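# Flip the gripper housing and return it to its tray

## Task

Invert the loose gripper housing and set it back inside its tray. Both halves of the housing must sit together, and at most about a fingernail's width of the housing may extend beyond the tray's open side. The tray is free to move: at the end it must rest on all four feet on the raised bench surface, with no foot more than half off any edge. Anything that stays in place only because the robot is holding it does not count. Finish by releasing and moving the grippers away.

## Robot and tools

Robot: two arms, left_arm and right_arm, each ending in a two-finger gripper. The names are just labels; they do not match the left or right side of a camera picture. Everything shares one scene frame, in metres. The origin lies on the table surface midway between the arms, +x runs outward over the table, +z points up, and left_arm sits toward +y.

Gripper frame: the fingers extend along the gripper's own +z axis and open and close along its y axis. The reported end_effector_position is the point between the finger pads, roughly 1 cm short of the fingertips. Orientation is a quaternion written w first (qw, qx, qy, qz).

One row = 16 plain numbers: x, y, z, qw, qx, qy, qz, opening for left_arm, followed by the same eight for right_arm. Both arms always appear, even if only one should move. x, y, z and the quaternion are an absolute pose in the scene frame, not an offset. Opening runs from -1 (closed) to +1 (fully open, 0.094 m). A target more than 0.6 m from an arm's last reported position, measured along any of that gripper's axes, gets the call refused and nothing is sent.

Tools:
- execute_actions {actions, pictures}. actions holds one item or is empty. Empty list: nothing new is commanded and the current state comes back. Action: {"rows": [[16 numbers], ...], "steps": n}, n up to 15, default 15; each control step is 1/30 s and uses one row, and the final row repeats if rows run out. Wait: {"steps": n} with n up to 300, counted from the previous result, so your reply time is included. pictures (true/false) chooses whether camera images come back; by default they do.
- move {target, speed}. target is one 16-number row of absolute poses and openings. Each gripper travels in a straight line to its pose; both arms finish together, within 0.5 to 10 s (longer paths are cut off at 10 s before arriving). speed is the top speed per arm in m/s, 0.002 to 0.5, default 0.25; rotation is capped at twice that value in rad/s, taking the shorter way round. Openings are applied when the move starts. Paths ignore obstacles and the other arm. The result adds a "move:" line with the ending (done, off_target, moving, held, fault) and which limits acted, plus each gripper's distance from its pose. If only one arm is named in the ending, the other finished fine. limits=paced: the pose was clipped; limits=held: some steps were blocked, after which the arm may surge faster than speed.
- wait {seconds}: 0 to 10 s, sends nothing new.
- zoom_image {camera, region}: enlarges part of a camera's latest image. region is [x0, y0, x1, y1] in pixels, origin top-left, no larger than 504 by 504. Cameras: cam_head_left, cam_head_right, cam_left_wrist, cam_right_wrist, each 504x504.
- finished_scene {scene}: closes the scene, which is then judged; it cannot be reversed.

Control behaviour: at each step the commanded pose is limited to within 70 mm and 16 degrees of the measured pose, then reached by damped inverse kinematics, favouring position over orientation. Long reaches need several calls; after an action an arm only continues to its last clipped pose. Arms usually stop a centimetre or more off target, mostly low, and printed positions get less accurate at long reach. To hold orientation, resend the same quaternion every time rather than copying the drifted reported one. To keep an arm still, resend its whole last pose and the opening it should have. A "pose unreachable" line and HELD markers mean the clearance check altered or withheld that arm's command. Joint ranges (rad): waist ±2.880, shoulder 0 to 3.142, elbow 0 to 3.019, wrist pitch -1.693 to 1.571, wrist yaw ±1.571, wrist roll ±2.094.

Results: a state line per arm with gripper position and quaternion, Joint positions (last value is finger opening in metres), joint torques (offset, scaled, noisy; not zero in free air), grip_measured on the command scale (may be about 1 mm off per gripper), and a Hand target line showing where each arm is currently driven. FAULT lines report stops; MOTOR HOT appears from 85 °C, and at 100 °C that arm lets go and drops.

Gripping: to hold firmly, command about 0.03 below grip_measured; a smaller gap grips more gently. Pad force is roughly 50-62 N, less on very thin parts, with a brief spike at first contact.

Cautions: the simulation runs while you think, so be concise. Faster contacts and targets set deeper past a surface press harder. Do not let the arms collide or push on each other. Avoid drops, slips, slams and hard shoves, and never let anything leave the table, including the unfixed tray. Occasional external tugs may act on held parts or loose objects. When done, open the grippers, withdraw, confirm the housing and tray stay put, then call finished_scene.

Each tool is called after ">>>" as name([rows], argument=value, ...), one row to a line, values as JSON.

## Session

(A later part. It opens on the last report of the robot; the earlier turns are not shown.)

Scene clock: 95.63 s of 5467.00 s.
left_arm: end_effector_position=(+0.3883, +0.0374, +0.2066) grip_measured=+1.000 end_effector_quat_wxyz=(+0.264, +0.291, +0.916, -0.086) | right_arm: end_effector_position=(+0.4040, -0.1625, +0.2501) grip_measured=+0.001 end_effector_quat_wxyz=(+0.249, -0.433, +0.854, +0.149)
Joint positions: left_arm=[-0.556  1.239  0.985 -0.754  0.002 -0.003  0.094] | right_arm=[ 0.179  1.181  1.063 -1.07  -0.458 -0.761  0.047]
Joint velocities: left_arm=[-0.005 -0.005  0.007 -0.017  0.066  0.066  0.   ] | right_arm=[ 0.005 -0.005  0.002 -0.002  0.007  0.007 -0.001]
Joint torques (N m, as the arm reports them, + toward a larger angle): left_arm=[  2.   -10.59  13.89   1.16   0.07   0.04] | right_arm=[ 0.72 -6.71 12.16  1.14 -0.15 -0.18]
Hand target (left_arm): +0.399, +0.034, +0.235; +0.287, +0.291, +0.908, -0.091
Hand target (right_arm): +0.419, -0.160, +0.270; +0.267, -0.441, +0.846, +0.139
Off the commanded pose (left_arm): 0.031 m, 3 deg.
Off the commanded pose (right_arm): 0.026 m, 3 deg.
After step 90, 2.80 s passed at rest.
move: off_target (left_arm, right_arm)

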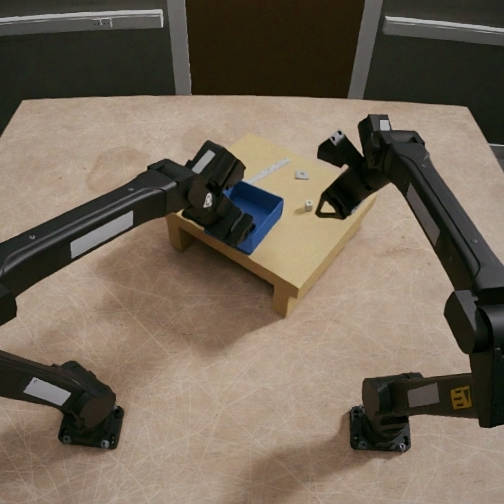

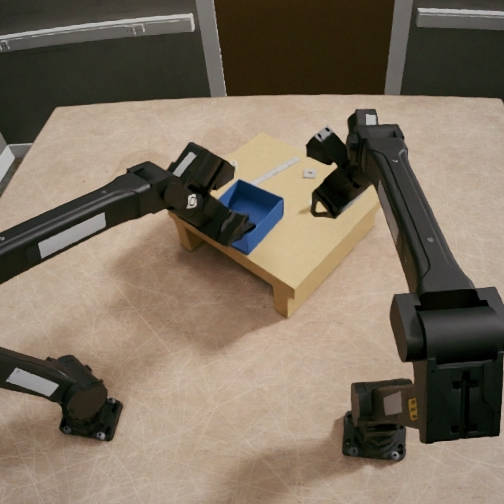

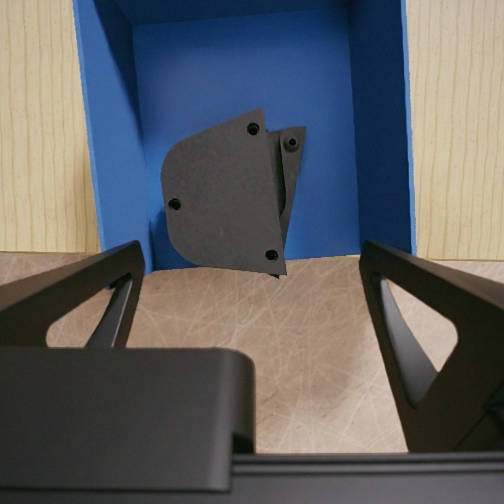

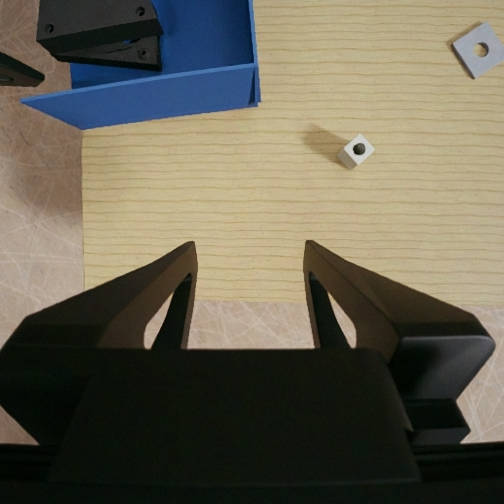

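>>> move(target=[0.420,0.028,0.23,0.287,0.291,0.908,-0.092,0.62, 0.42,-0.16,0.27,0.267,-0.441,0.846,0.139,0], speed=0.03)

Scene clock: 104.63 s of 5467.00 s.
left_arm: end_effector_position=(+0.4025, +0.0360, +0.2106) grip_measured=+0.622 end_effector_quat_wxyz=(+0.266, +0.292, +0.915, -0.087) | right_arm: end_effector_position=(+0.4040, -0.1625, +0.2501) grip_measured=+0.001 end_effector_quat_wxyz=(+0.249, -0.433, +0.854, +0.149)
Joint positions: left_arm=[-0.537  1.268  1.019 -0.754  0.015  0.015  0.076] | right_arm=[ 0.179  1.181  1.063 -1.07  -0.458 -0.761  0.047]
Joint velocities: left_arm=[-0.005 -0.005 -0.017 -0.007 -0.007  0.007 -0.   ] | right_arm=[ 0.005 -0.005 -0.012 -0.012 -0.051  0.051  0.001]
Joint torques (N m, as the arm reports them, + toward a larger angle): left_arm=[ 2.01 -9.02 13.87  2.09  0.07  0.09] | right_arm=[ 0.7  -6.66 12.14  1.16 -0.15 -0.18]
Hand target (left_arm): +0.419, +0.029, +0.230; +0.287, +0.291, +0.908, -0.092
Hand target (right_arm): +0.419, -0.160, +0.270; +0.267, -0.441, +0.846, +0.139
Off the commanded pose (left_arm): 0.027 m, 3 deg.
Off the commanded pose (right_arm): 0.026 m, 3 deg.
After step 90, 4.37 s passed at rest.
move: off_target (left_arm, right_arm)

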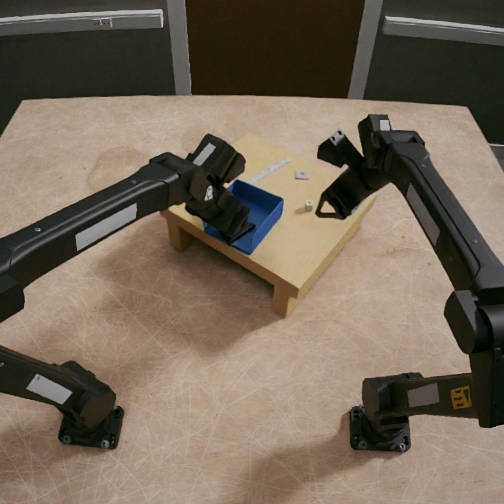

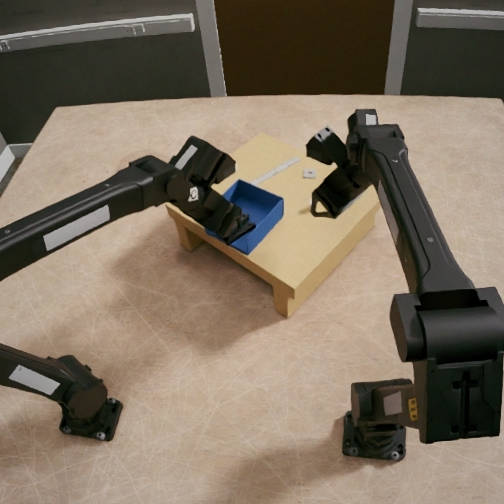

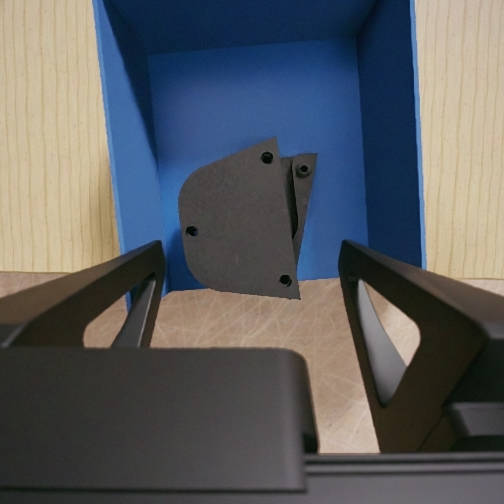

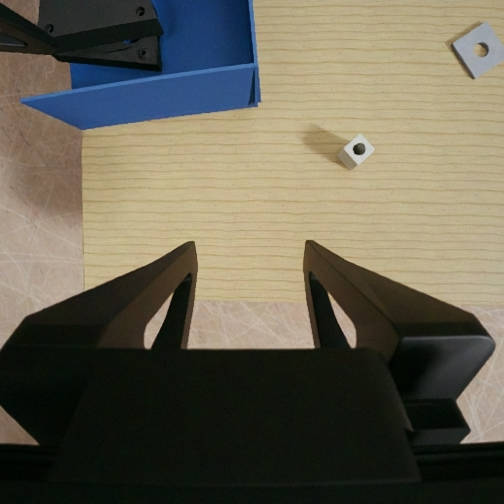

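>>> move(target=[0.428,0.029,0.197,0.287,0.291,0.908,-0.092,0.66, 0.42,-0.16,0.27,0.267,-0.441,0.846,0.139,0], speed=0.02)

Scene clock: 107.93 s of 5467.00 s.
left_arm: end_effector_position=(+0.4215, +0.0265, +0.2026) grip_measured=+0.658 end_effector_quat_wxyz=(+0.286, +0.292, +0.908, -0.095) | right_arm: end_effector_position=(+0.4040, -0.1625, +0.2501) grip_measured=+0.001 end_effector_quat_wxyz=(+0.249, -0.433, +0.854, +0.149)
Joint positions: left_arm=[-0.527  1.311  1.019 -0.667  0.024  0.026  0.078] | right_arm=[ 0.179  1.181  1.063 -1.07  -0.458 -0.761  0.047]
Joint velocities: left_arm=[-0.005 -0.015  0.017 -0.007  0.037  0.051  0.   ] | right_arm=[-0.015 -0.015  0.007 -0.012 -0.037 -0.066 -0.   ]
Joint torques (N m, as the arm reports them, + toward a larger angle): left_arm=[ 2.22 -9.64  9.63  2.37  0.01  0.05] | right_arm=[ 0.66 -6.59 12.13  1.13 -0.16 -0.18]
Hand target (left_arm): +0.428, +0.029, +0.197; +0.287, +0.291, +0.908, -0.092
Hand target (right_arm): +0.419, -0.160, +0.270; +0.267, -0.441, +0.846, +0.139
Off the commanded pose (left_arm): 0.009 m, 0 deg.
Off the commanded pose (right_arm): 0.026 m, 3 deg.
move: off_target (right_arm)

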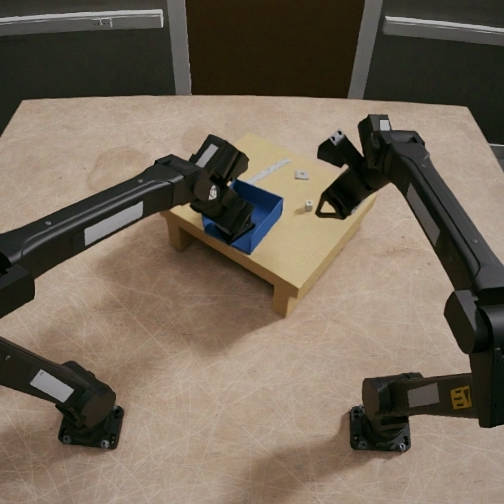

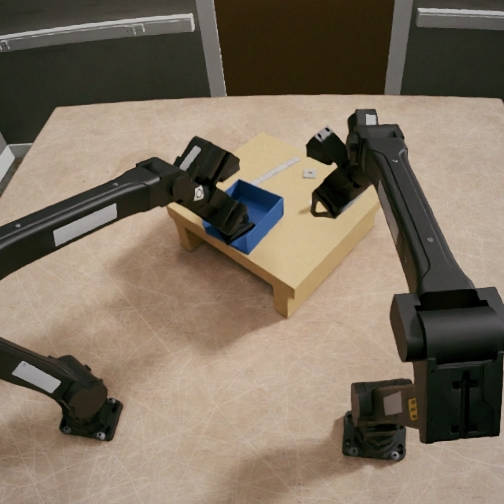

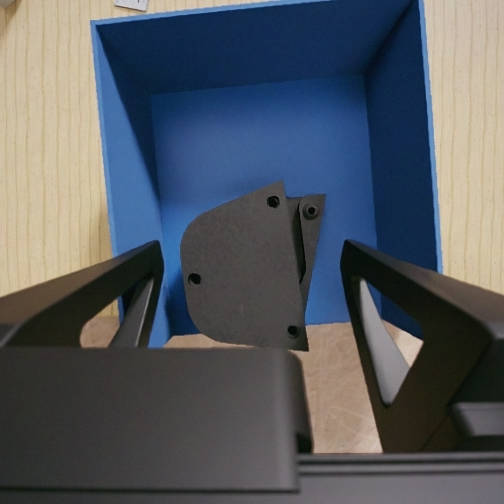

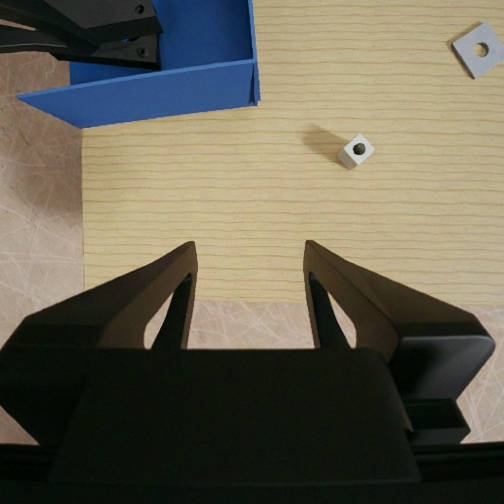

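>>> move(target=[0.426,0.025,0.182,0.287,0.291,0.908,-0.092,0.6, 0.42,-0.16,0.27,0.267,-0.441,0.846,0.139,0], speed=0.02)

>>> move(target=[0.418,0.013,0.165,0.287,0.291,0.908,-0.092,0.6, 0.42,-0.16,0.27,0.267,-0.441,0.846,0.139,0], speed=0.015)

Scene clock: 112.10 s of 5467.00 s.
left_arm: end_effector_position=(+0.4220, +0.0267, +0.1854) grip_measured=+0.602 end_effector_quat_wxyz=(+0.284, +0.292, +0.909, -0.093) | right_arm: end_effector_position=(+0.4040, -0.1625, +0.2501) grip_measured=+0.001 end_effector_quat_wxyz=(+0.249, -0.433, +0.854, +0.149)
Joint positions: left_arm=[-0.527  1.329  0.99  -0.625  0.022  0.027  0.075] | right_arm=[ 0.179  1.181  1.063 -1.07  -0.458 -0.761  0.047]
Joint velocities: left_arm=[ 0.005 -0.015  0.017 -0.007 -0.051  0.022 -0.001] | right_arm=[-0.024 -0.005  0.007  0.002  0.051 -0.051 -0.   ]
Joint torques (N m, as the arm reports them, + toward a larger angle): left_arm=[  1.09 -10.53   9.7    2.41  -0.17  -0.05] | right_arm=[ 0.7  -6.73 12.15  1.16 -0.15 -0.18]
Hand target (left_arm): +0.426, +0.025, +0.182; +0.287, +0.291, +0.908, -0.092
Hand target (right_arm): +0.419, -0.160, +0.270; +0.267, -0.441, +0.846, +0.139
Off the commanded pose (left_arm): 0.006 m, 0 deg.
Off the commanded pose (right_arm): 0.026 m, 3 deg.
move: off_target (right_arm)

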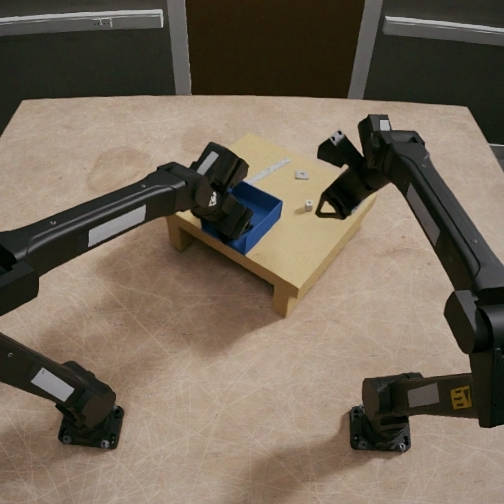

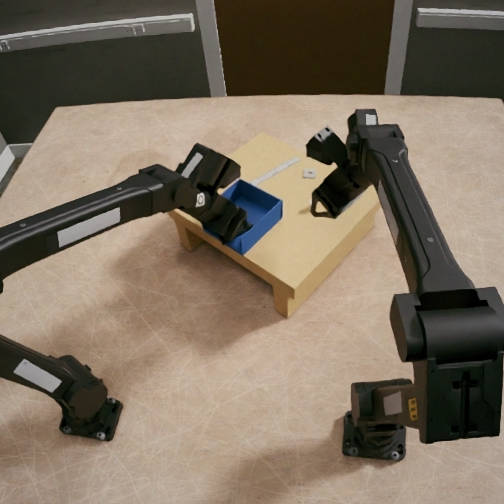

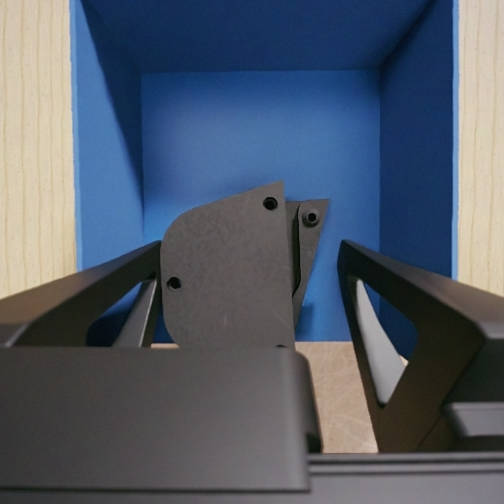

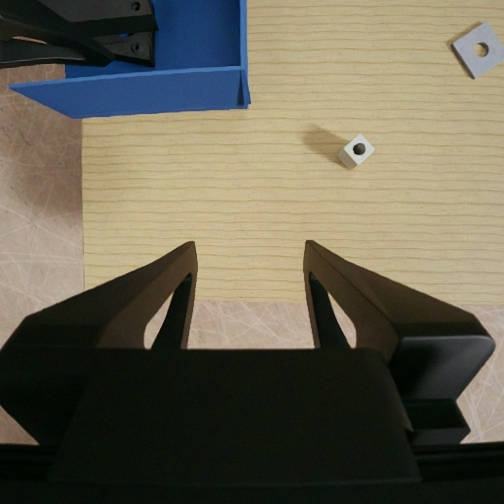

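Scene clock: 114.03 s of 5467.00 s.
left_arm: end_effector_position=(+0.4181, +0.0186, +0.1717) grip_measured=+0.602 end_effector_quat_wxyz=(+0.288, +0.292, +0.908, -0.090) | right_arm: end_effector_position=(+0.4040, -0.1625, +0.2501) grip_measured=+0.001 end_effector_quat_wxyz=(+0.249, -0.433, +0.854, +0.149)
Joint positions: left_arm=[-0.553  1.343  0.963 -0.577  0.001  0.008  0.075] | right_arm=[ 0.179  1.181  1.063 -1.07  -0.458 -0.761  0.047]
Joint velocities: left_arm=[ 0.005 -0.005  0.002 -0.002 -0.007 -0.037 -0.   ] | right_arm=[ 0.005 -0.005  0.007  0.007  0.037 -0.007 -0.001]
Joint torques (N m, as the arm reports them, + toward a larger angle): left_arm=[ 0.34 -9.58  9.25  2.43 -0.14 -0.19] | right_arm=[ 0.67 -6.61 12.16  1.13 -0.16 -0.18]
Hand target (left_arm): +0.418, +0.013, +0.165; +0.287, +0.291, +0.908, -0.092
Hand target (right_arm): +0.419, -0.160, +0.270; +0.267, -0.441, +0.846, +0.139
Off the commanded pose (left_arm): 0.009 m, 0 deg.
Off the commanded pose (right_arm): 0.026 m, 3 deg.
move: off_target (right_arm)

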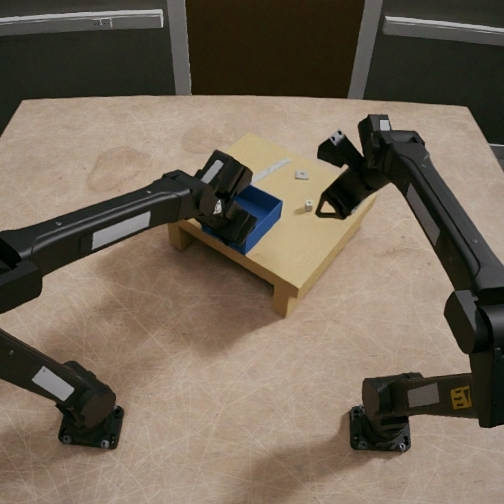

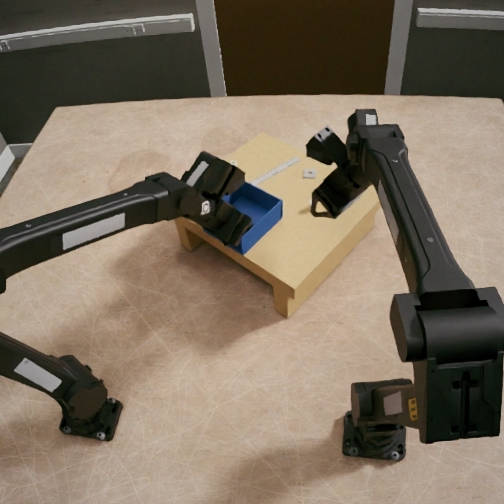

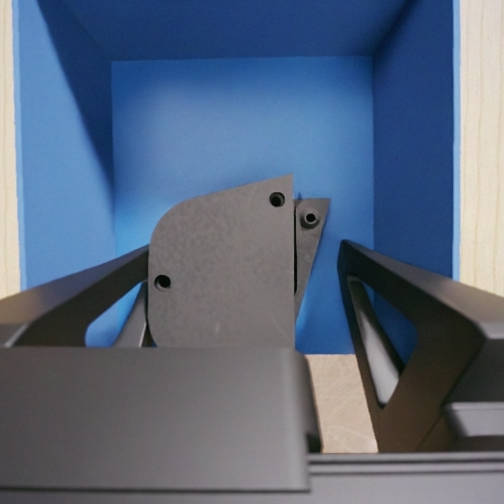

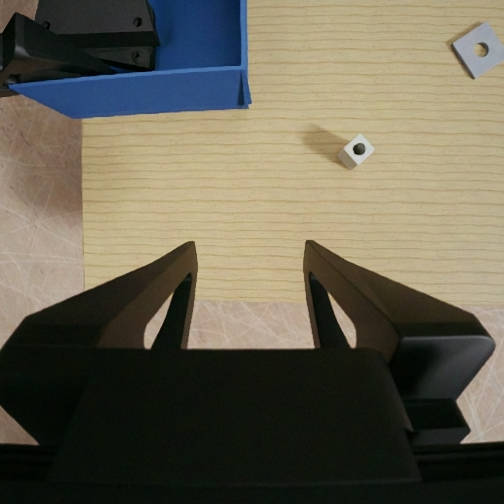

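>>> move(target=[0.418,0.013,0.160,0.287,0.291,0.908,-0.092,0.35, 0.42,-0.16,0.27,0.267,-0.441,0.846,0.139,0], speed=0.01)

>>> move(target=[0.418,0.013,0.160,0.287,0.291,0.908,-0.092,0.15, 0.42,-0.16,0.27,0.267,-0.441,0.846,0.139,0], speed=0.01)

Scene clock: 119.77 s of 5467.00 s.
left_arm: end_effector_position=(+0.4194, +0.0174, +0.1714) grip_measured=+0.352 end_effector_quat_wxyz=(+0.294, +0.290, +0.906, -0.093) | right_arm: end_effector_position=(+0.4040, -0.1625, +0.2501) grip_measured=+0.001 end_effector_quat_wxyz=(+0.249, -0.433, +0.854, +0.149)
Joint positions: left_arm=[-0.553  1.343  0.957 -0.558  0.001  0.005  0.064] | right_arm=[ 0.179  1.181  1.063 -1.07  -0.458 -0.761  0.047]
Joint velocities: left_arm=[-0.015 -0.005 -0.002  0.007 -0.051  0.022 -0.001] | right_arm=[-0.005 -0.005  0.012  0.012 -0.007 -0.007  0.001]
Joint torques (N m, as the arm reports them, + toward a larger angle): left_arm=[ 0.29 -9.21  8.97  2.22 -0.16 -0.13] | right_arm=[ 0.63 -6.62 12.14  1.14 -0.16 -0.17]
Hand target (left_arm): +0.418, +0.013, +0.160; +0.287, +0.291, +0.908, -0.092
Hand target (right_arm): +0.419, -0.160, +0.270; +0.267, -0.441, +0.846, +0.139
Off the commanded pose (left_arm): 0.012 m, 1 deg.
Off the commanded pose (right_arm): 0.026 m, 3 deg.
move: off_target (left_arm, right_arm)

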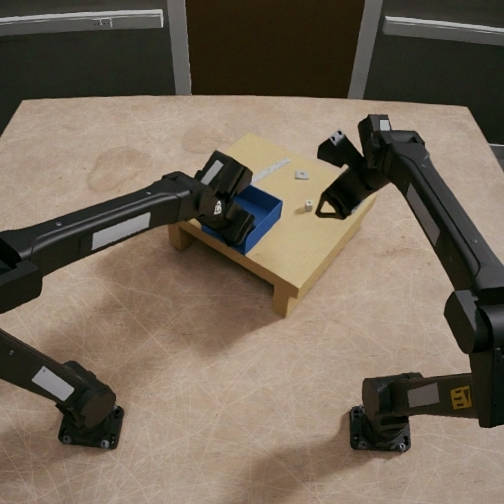

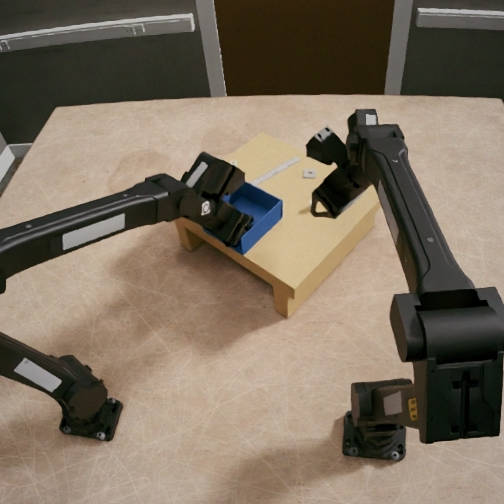

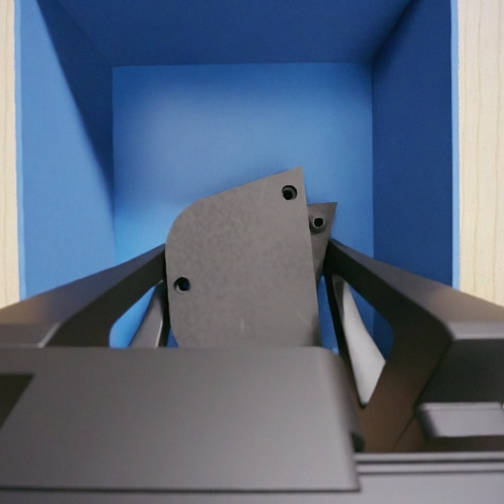

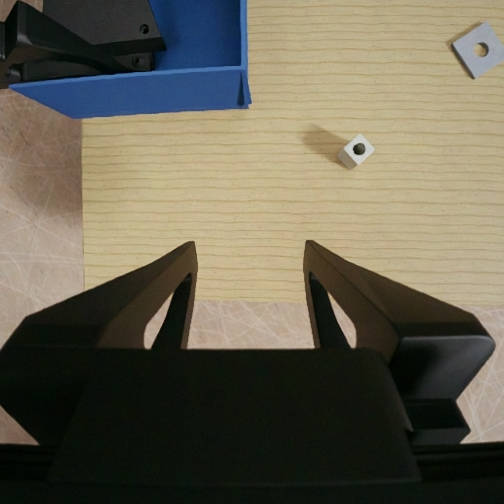

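Scene clock: 122.53 s of 5467.00 s.
left_arm: end_effector_position=(+0.4192, +0.0172, +0.1712) grip_measured=+0.154 end_effector_quat_wxyz=(+0.293, +0.290, +0.906, -0.093) | right_arm: end_effector_position=(+0.4040, -0.1625, +0.2501) grip_measured=+0.001 end_effector_quat_wxyz=(+0.249, -0.433, +0.854, +0.149)
Joint positions: left_arm=[-0.553  1.344  0.957 -0.558  0.002  0.005  0.054] | right_arm=[ 0.179  1.181  1.063 -1.07  -0.458 -0.761  0.047]
Joint velocities: left_arm=[-0.015 -0.015 -0.002 -0.017 -0.007 -0.051 -0.   ] | right_arm=[ 0.005 -0.005  0.007  0.002  0.066  0.007 -0.001]
Joint torques (N m, as the arm reports them, + toward a larger angle): left_arm=[ 0.37 -8.9   8.95  2.22 -0.18 -0.14] | right_arm=[ 0.65 -6.63 12.14  1.12 -0.16 -0.18]
Hand target (left_arm): +0.418, +0.013, +0.160; +0.287, +0.291, +0.908, -0.092
Hand target (right_arm): +0.419, -0.160, +0.270; +0.267, -0.441, +0.846, +0.139
Off the commanded pose (left_arm): 0.012 m, 1 deg.
Off the commanded pose (right_arm): 0.026 m, 3 deg.
move: off_target (left_arm, right_arm)

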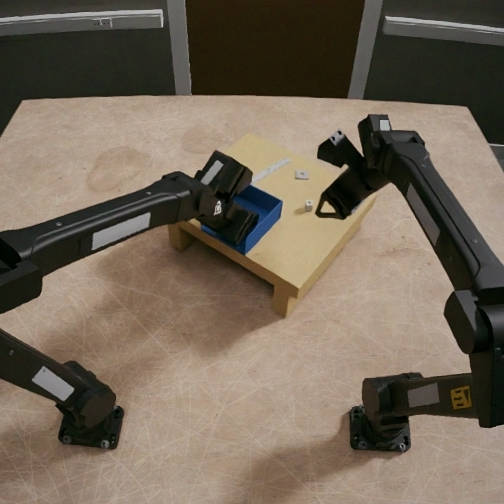

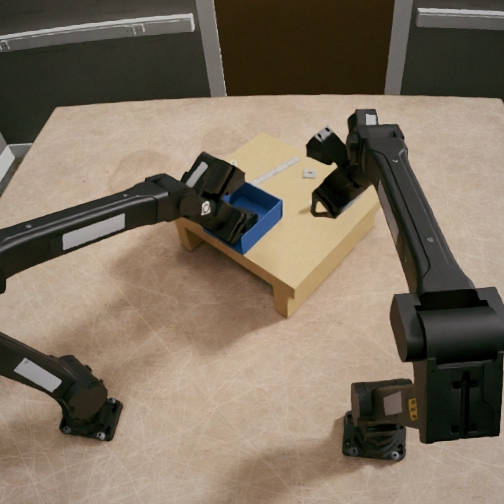

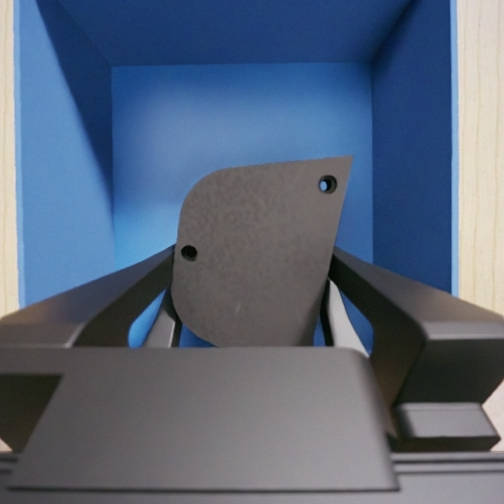

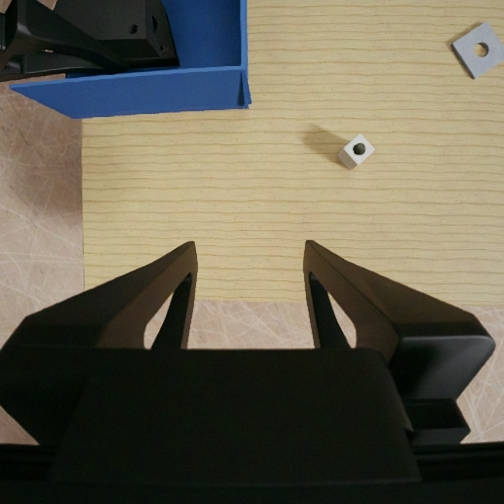

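>>> move(target=[0.419,0.017,0.170,0.287,0.291,0.908,-0.092,0.4, 0.42,-0.16,0.27,0.267,-0.441,0.846,0.139,0], speed=0.01)

>>> move(target=[0.385,0.042,0.27,0.35,0.289,0.885,-0.112,0.4, 0.42,-0.16,0.27,0.267,-0.441,0.846,0.139,0], speed=0.05)

Scene clock: 127.57 s of 5467.00 s.
left_arm: end_effector_position=(+0.4192, +0.0172, +0.1712) grip_measured=+0.398 end_effector_quat_wxyz=(+0.293, +0.290, +0.906, -0.093) | right_arm: end_effector_position=(+0.4040, -0.1625, +0.2501) grip_measured=+0.001 end_effector_quat_wxyz=(+0.249, -0.433, +0.854, +0.149)
Joint positions: left_arm=[-0.553  1.344  0.957 -0.558  0.002  0.005  0.066] | right_arm=[ 0.179  1.181  1.063 -1.07  -0.458 -0.761  0.047]
Joint velocities: left_arm=[ 0.005  0.005  0.007 -0.002 -0.007 -0.007 -0.001] | right_arm=[ 0.005  0.015 -0.007 -0.002  0.007 -0.095 -0.001]
Joint torques (N m, as the arm reports them, + toward a larger angle): left_arm=[  1.24 -10.48  10.19   1.09   0.02  -0.05] | right_arm=[ 0.65 -6.68 12.14  1.15 -0.16 -0.18]
Hand target (left_arm): +0.419, +0.017, +0.170; +0.287, +0.291, +0.908, -0.092
Hand target (right_arm): +0.419, -0.160, +0.270; +0.267, -0.441, +0.846, +0.139
Off the commanded pose (left_arm): 0.001 m, 1 deg.
Off the commanded pose (right_arm): 0.026 m, 3 deg.
move: off_target (right_arm)

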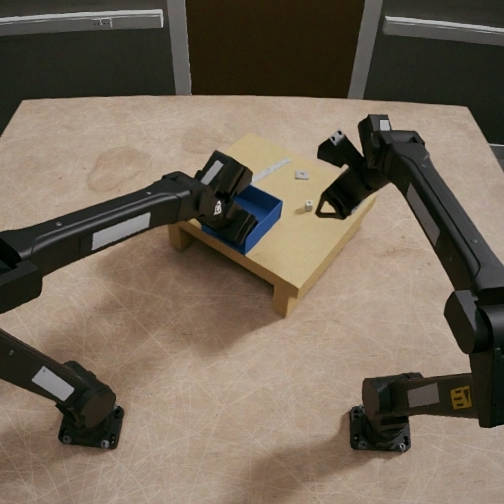

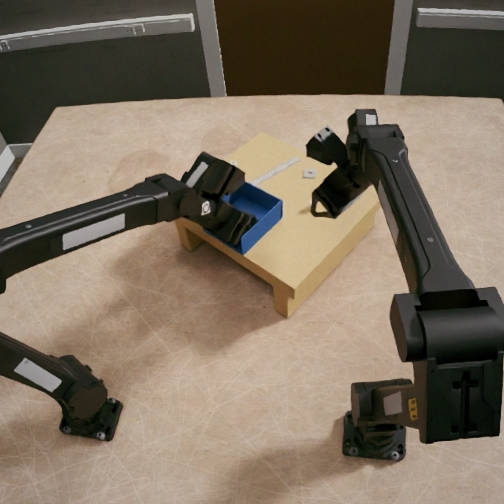

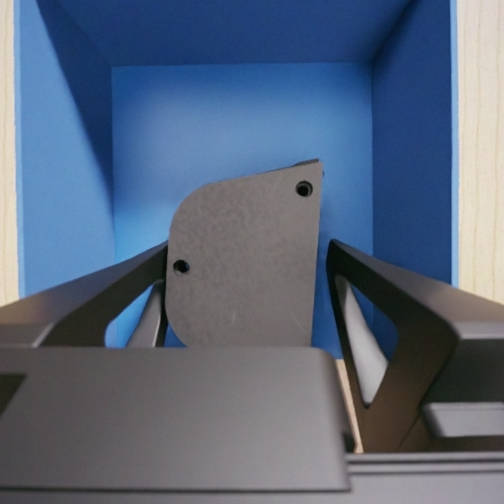

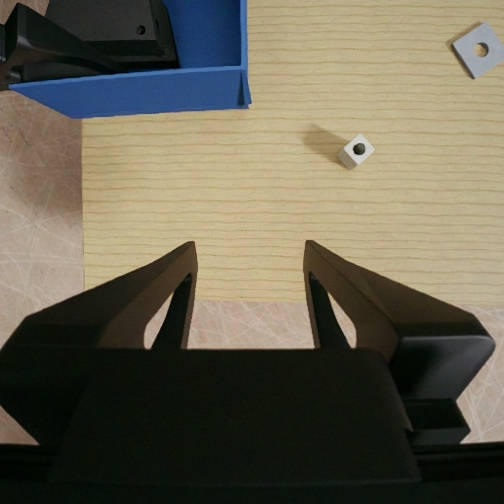

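Scene clock: 130.03 s of 5467.00 s.
left_arm: end_effector_position=(+0.3812, +0.0426, +0.2589) grip_measured=+0.398 end_effector_quat_wxyz=(+0.342, +0.287, +0.888, -0.111) | right_arm: end_effector_position=(+0.4040, -0.1625, +0.2501) grip_measured=+0.001 end_effector_quat_wxyz=(+0.249, -0.433, +0.854, +0.149)
Joint positions: left_arm=[-0.553  1.105  0.952 -0.683  0.008  0.007  0.066] | right_arm=[ 0.179  1.181  1.063 -1.07  -0.458 -0.761  0.047]
Joint velocities: left_arm=[ 0.005 -0.015 -0.002 -0.007  0.051  0.022  0.001] | right_arm=[-0.005 -0.015 -0.002 -0.012  0.037 -0.007  0.002]
Joint torques (N m, as the arm reports them, + toward a larger angle): left_arm=[ 1.49 -7.68 11.69  1.33  0.05  0.06] | right_arm=[ 0.7  -6.67 12.14  1.15 -0.15 -0.18]
Hand target (left_arm): +0.384, +0.043, +0.271; +0.350, +0.289, +0.884, -0.112
Hand target (right_arm): +0.419, -0.160, +0.270; +0.267, -0.441, +0.846, +0.139
Off the commanded pose (left_arm): 0.012 m, 1 deg.
Off the commanded pose (right_arm): 0.026 m, 3 deg.
move: off_target (left_arm, right_arm)

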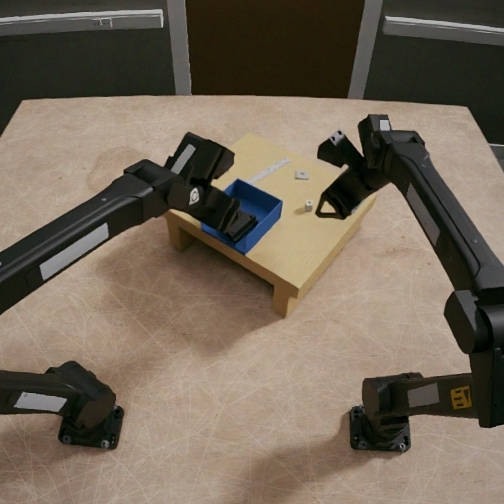

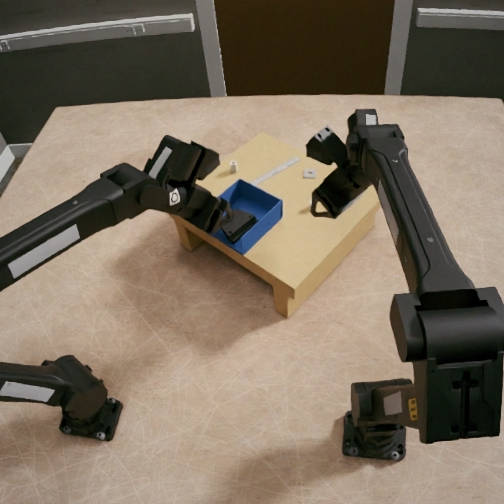

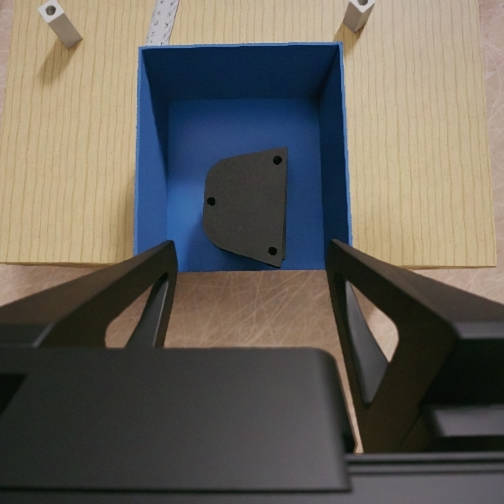

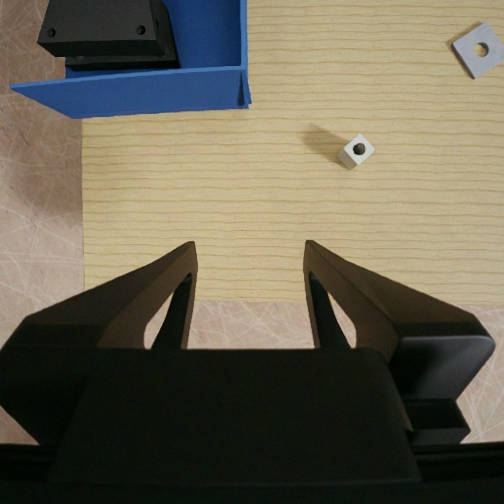

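>>> zoom_image(camera="cam_left_wrist", region=[170, 130, 330, 290])

>>> zoom_image(camera="cam_right_wrist", region=[0, 0, 220, 130])

Region (170, 130, 330, 290) of cam_left_wrist's 504x504 image, scaled by 3.150, with more detail than that image has.

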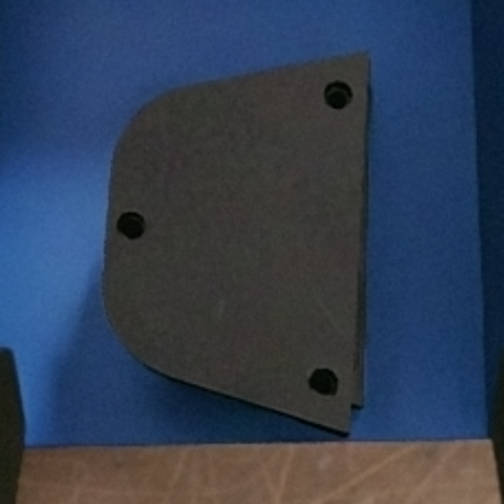

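Region (0, 0, 220, 130) of cam_right_wrist's 504x504 image, scaled by 2.291, with more detail than that image has; it fills the top 298 rows of this view, and the rest is white.

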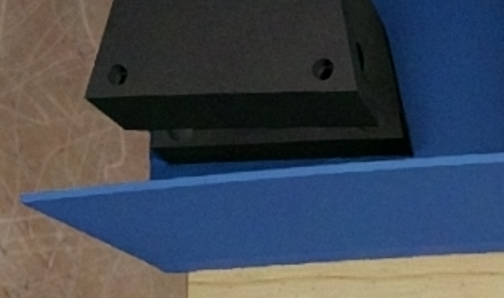

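>>> move(target=[0.362,0.060,0.185,0.287,0.291,0.908,-0.092,-1, 0.42,-0.16,0.27,0.267,-0.441,0.846,0.139,0], speed=0.05)

Scene clock: 138.00 s of 5467.00 s.
left_arm: end_effector_position=(+0.3569, +0.0597, +0.1849) grip_measured=-0.983 end_effector_quat_wxyz=(+0.282, +0.293, +0.909, -0.092) | right_arm: end_effector_position=(+0.4040, -0.1625, +0.2501) grip_measured=+0.001 end_effector_quat_wxyz=(+0.249, -0.433, +0.854, +0.149)
Joint positions: left_arm=[-0.553  1.129  0.826 -0.665  0.008  0.007  0.001] | right_arm=[ 0.179  1.181  1.063 -1.07  -0.458 -0.761  0.047]
Joint velocities: left_arm=[ 0.005  0.015 -0.027 -0.012  0.022 -0.095 -0.   ] | right_arm=[-0.015 -0.015  0.002 -0.002  0.022 -0.037  0.   ]
Joint torques (N m, as the arm reports them, + toward a larger angle): left_arm=[ 1.78 -6.68  9.98  2.4  -0.14 -0.02] | right_arm=[ 0.67 -6.63 12.15  1.13 -0.16 -0.18]
Hand target (left_arm): +0.363, +0.059, +0.184; +0.287, +0.291, +0.908, -0.092
Hand target (right_arm): +0.419, -0.160, +0.270; +0.267, -0.441, +0.846, +0.139
Off the commanded pose (left_arm): 0.005 m, 1 deg.
Off the commanded pose (right_arm): 0.026 m, 3 deg.
After step 90, 3.07 s passed at rest.
move: off_target (right_arm)

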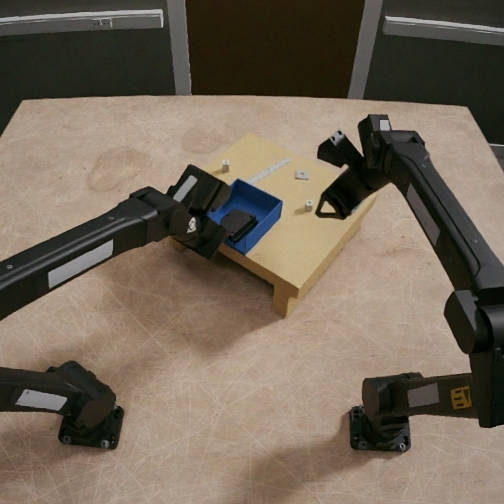

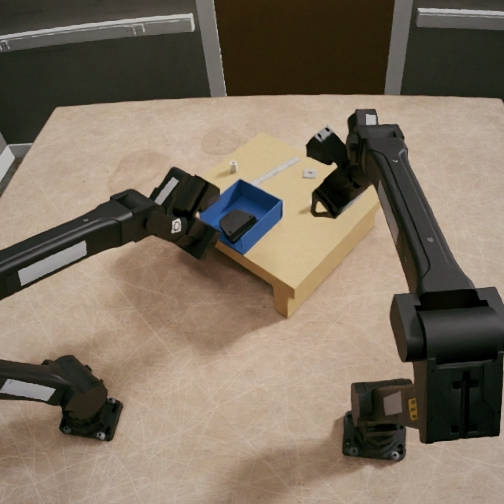

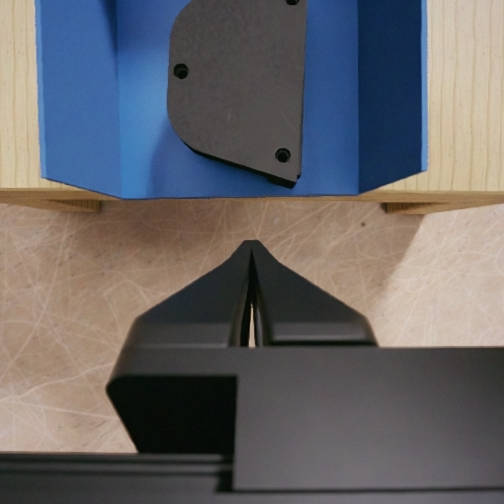

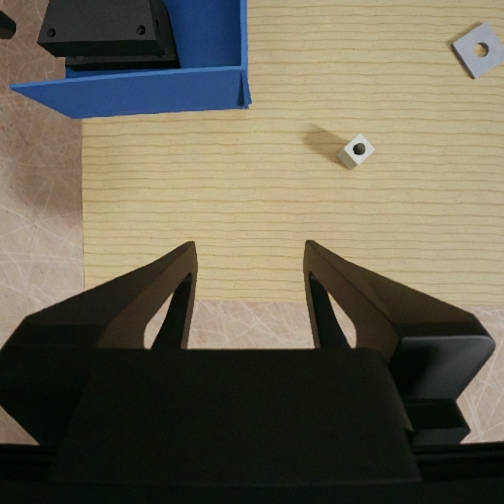

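>>> move(target=[0.390,0.048,0.203,0.287,0.291,0.908,-0.092,-1, 0.42,-0.16,0.27,0.267,-0.441,0.846,0.139,0], speed=0.02)

Scene clock: 142.50 s of 5467.00 s.
left_arm: end_effector_position=(+0.3762, +0.0537, +0.1856) grip_measured=-0.983 end_effector_quat_wxyz=(+0.276, +0.291, +0.912, -0.090) | right_arm: end_effector_position=(+0.4040, -0.1625, +0.2501) grip_measured=+0.001 end_effector_quat_wxyz=(+0.249, -0.433, +0.854, +0.149)
Joint positions: left_arm=[-0.537  1.191  0.879 -0.671  0.015  0.015  0.001] | right_arm=[ 0.179  1.181  1.063 -1.07  -0.458 -0.761  0.047]
Joint velocities: left_arm=[-0.005 -0.005 -0.007  0.002 -0.007 -0.007  0.   ] | right_arm=[-0.024 -0.005 -0.007 -0.007  0.007  0.037  0.   ]
Joint torques (N m, as the arm reports them, + toward a larger angle): left_arm=[ 2.01 -7.51 13.66  1.16  0.05  0.07] | right_arm=[ 0.65 -6.71 12.14  1.13 -0.15 -0.17]
Hand target (left_arm): +0.389, +0.049, +0.203; +0.287, +0.291, +0.908, -0.092
Hand target (right_arm): +0.419, -0.160, +0.270; +0.267, -0.441, +0.846, +0.139
Off the commanded pose (left_arm): 0.023 m, 1 deg.
Off the commanded pose (right_arm): 0.026 m, 3 deg.
move: off_target (left_arm, right_arm)

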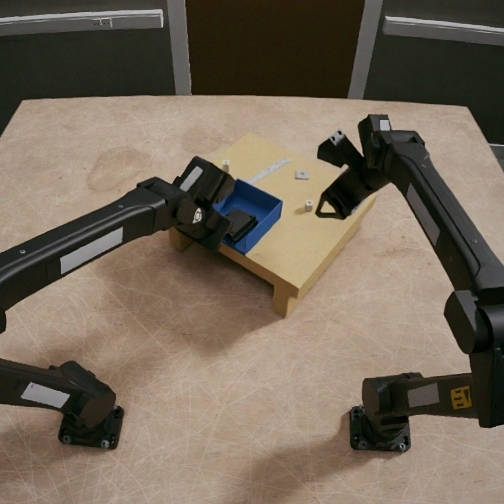

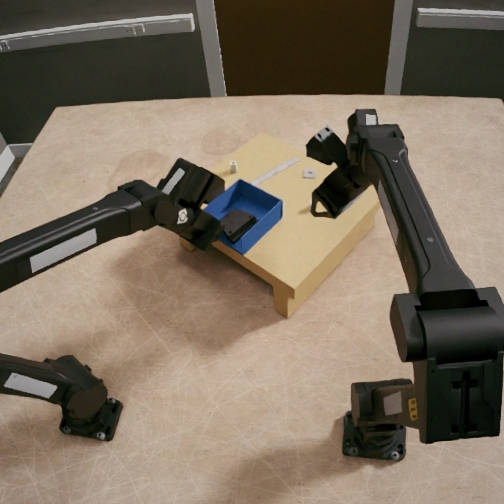

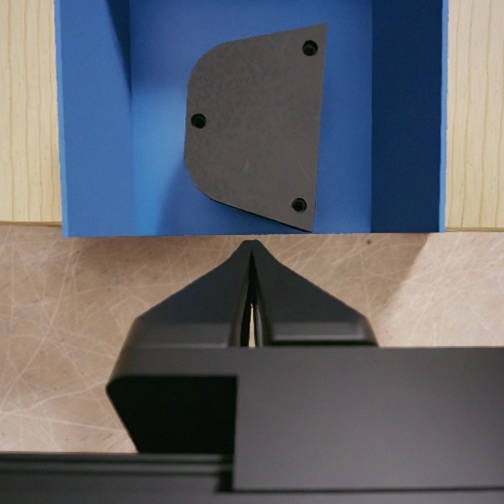

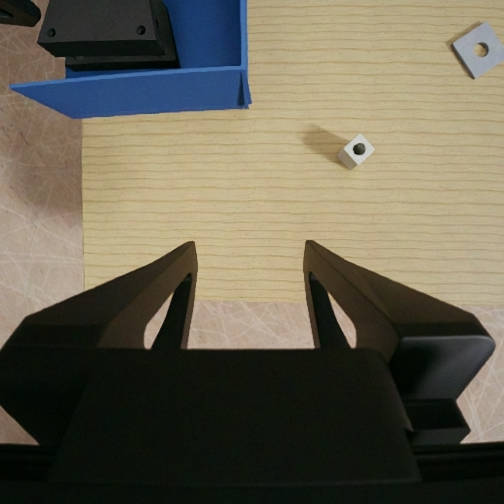

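>>> move(target=[0.398,0.035,0.202,0.287,0.291,0.908,-0.092,-1, 0.42,-0.16,0.27,0.267,-0.441,0.846,0.139,0], speed=0.01)

>>> zoom_image(camera="cam_right_wrist", region=[0, 0, 220, 130])

Scene clock: 148.50 s of 5467.00 s.
left_arm: end_effector_position=(+0.3862, +0.0476, +0.1837) grip_measured=-0.983 end_effector_quat_wxyz=(+0.272, +0.291, +0.913, -0.087) | right_arm: end_effector_position=(+0.4040, -0.1625, +0.2501) grip_measured=+0.001 end_effector_quat_wxyz=(+0.249, -0.433, +0.854, +0.149)
Joint positions: left_arm=[-0.537  1.229  0.908 -0.671  0.011  0.016  0.001] | right_arm=[ 0.179  1.181  1.063 -1.07  -0.458 -0.761  0.047]
Joint velocities: left_arm=[ 0.005 -0.005  0.007 -0.002  0.022 -0.007  0.   ] | right_arm=[ 0.005  0.024 -0.027 -0.002 -0.022 -0.007  0.001]
Joint torques (N m, as the arm reports them, + toward a larger angle): left_arm=[ 0.49 -7.97 13.72  1.57 -0.16 -0.1 ] | right_arm=[ 0.73 -6.69 12.16  1.15 -0.16 -0.17]
Hand target (left_arm): +0.397, +0.036, +0.202; +0.287, +0.291, +0.908, -0.092
Hand target (right_arm): +0.419, -0.160, +0.270; +0.267, -0.441, +0.846, +0.139
Off the commanded pose (left_arm): 0.025 m, 2 deg.
Off the commanded pose (right_arm): 0.026 m, 3 deg.
move: off_target (left_arm, right_arm)

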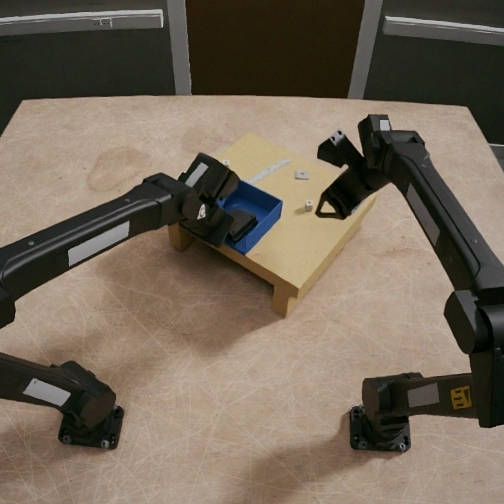

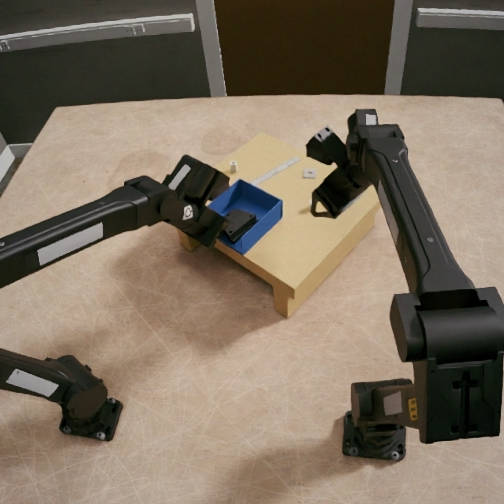

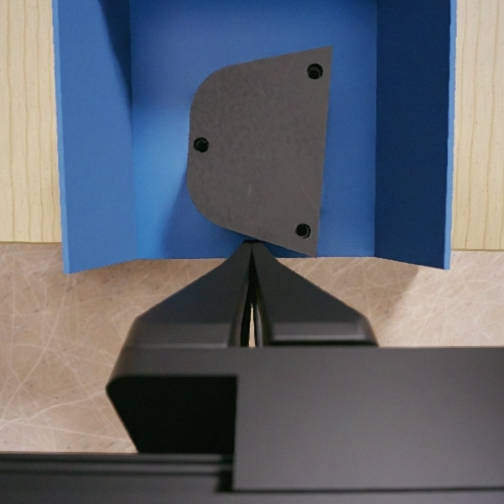

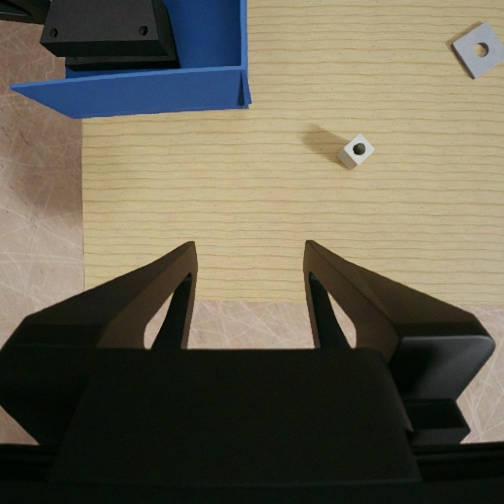

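Region (0, 0, 220, 130) of cam_right_wrist's 504x504 image, scaled by 2.291, with more detail than that image has; it fills the top 298 rows of this view, and the rest is white.

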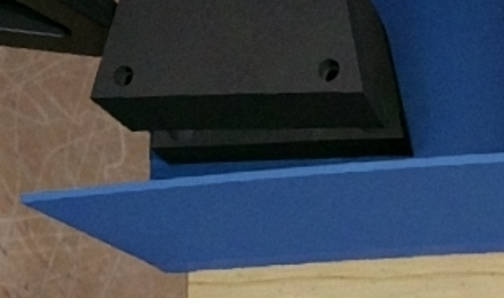

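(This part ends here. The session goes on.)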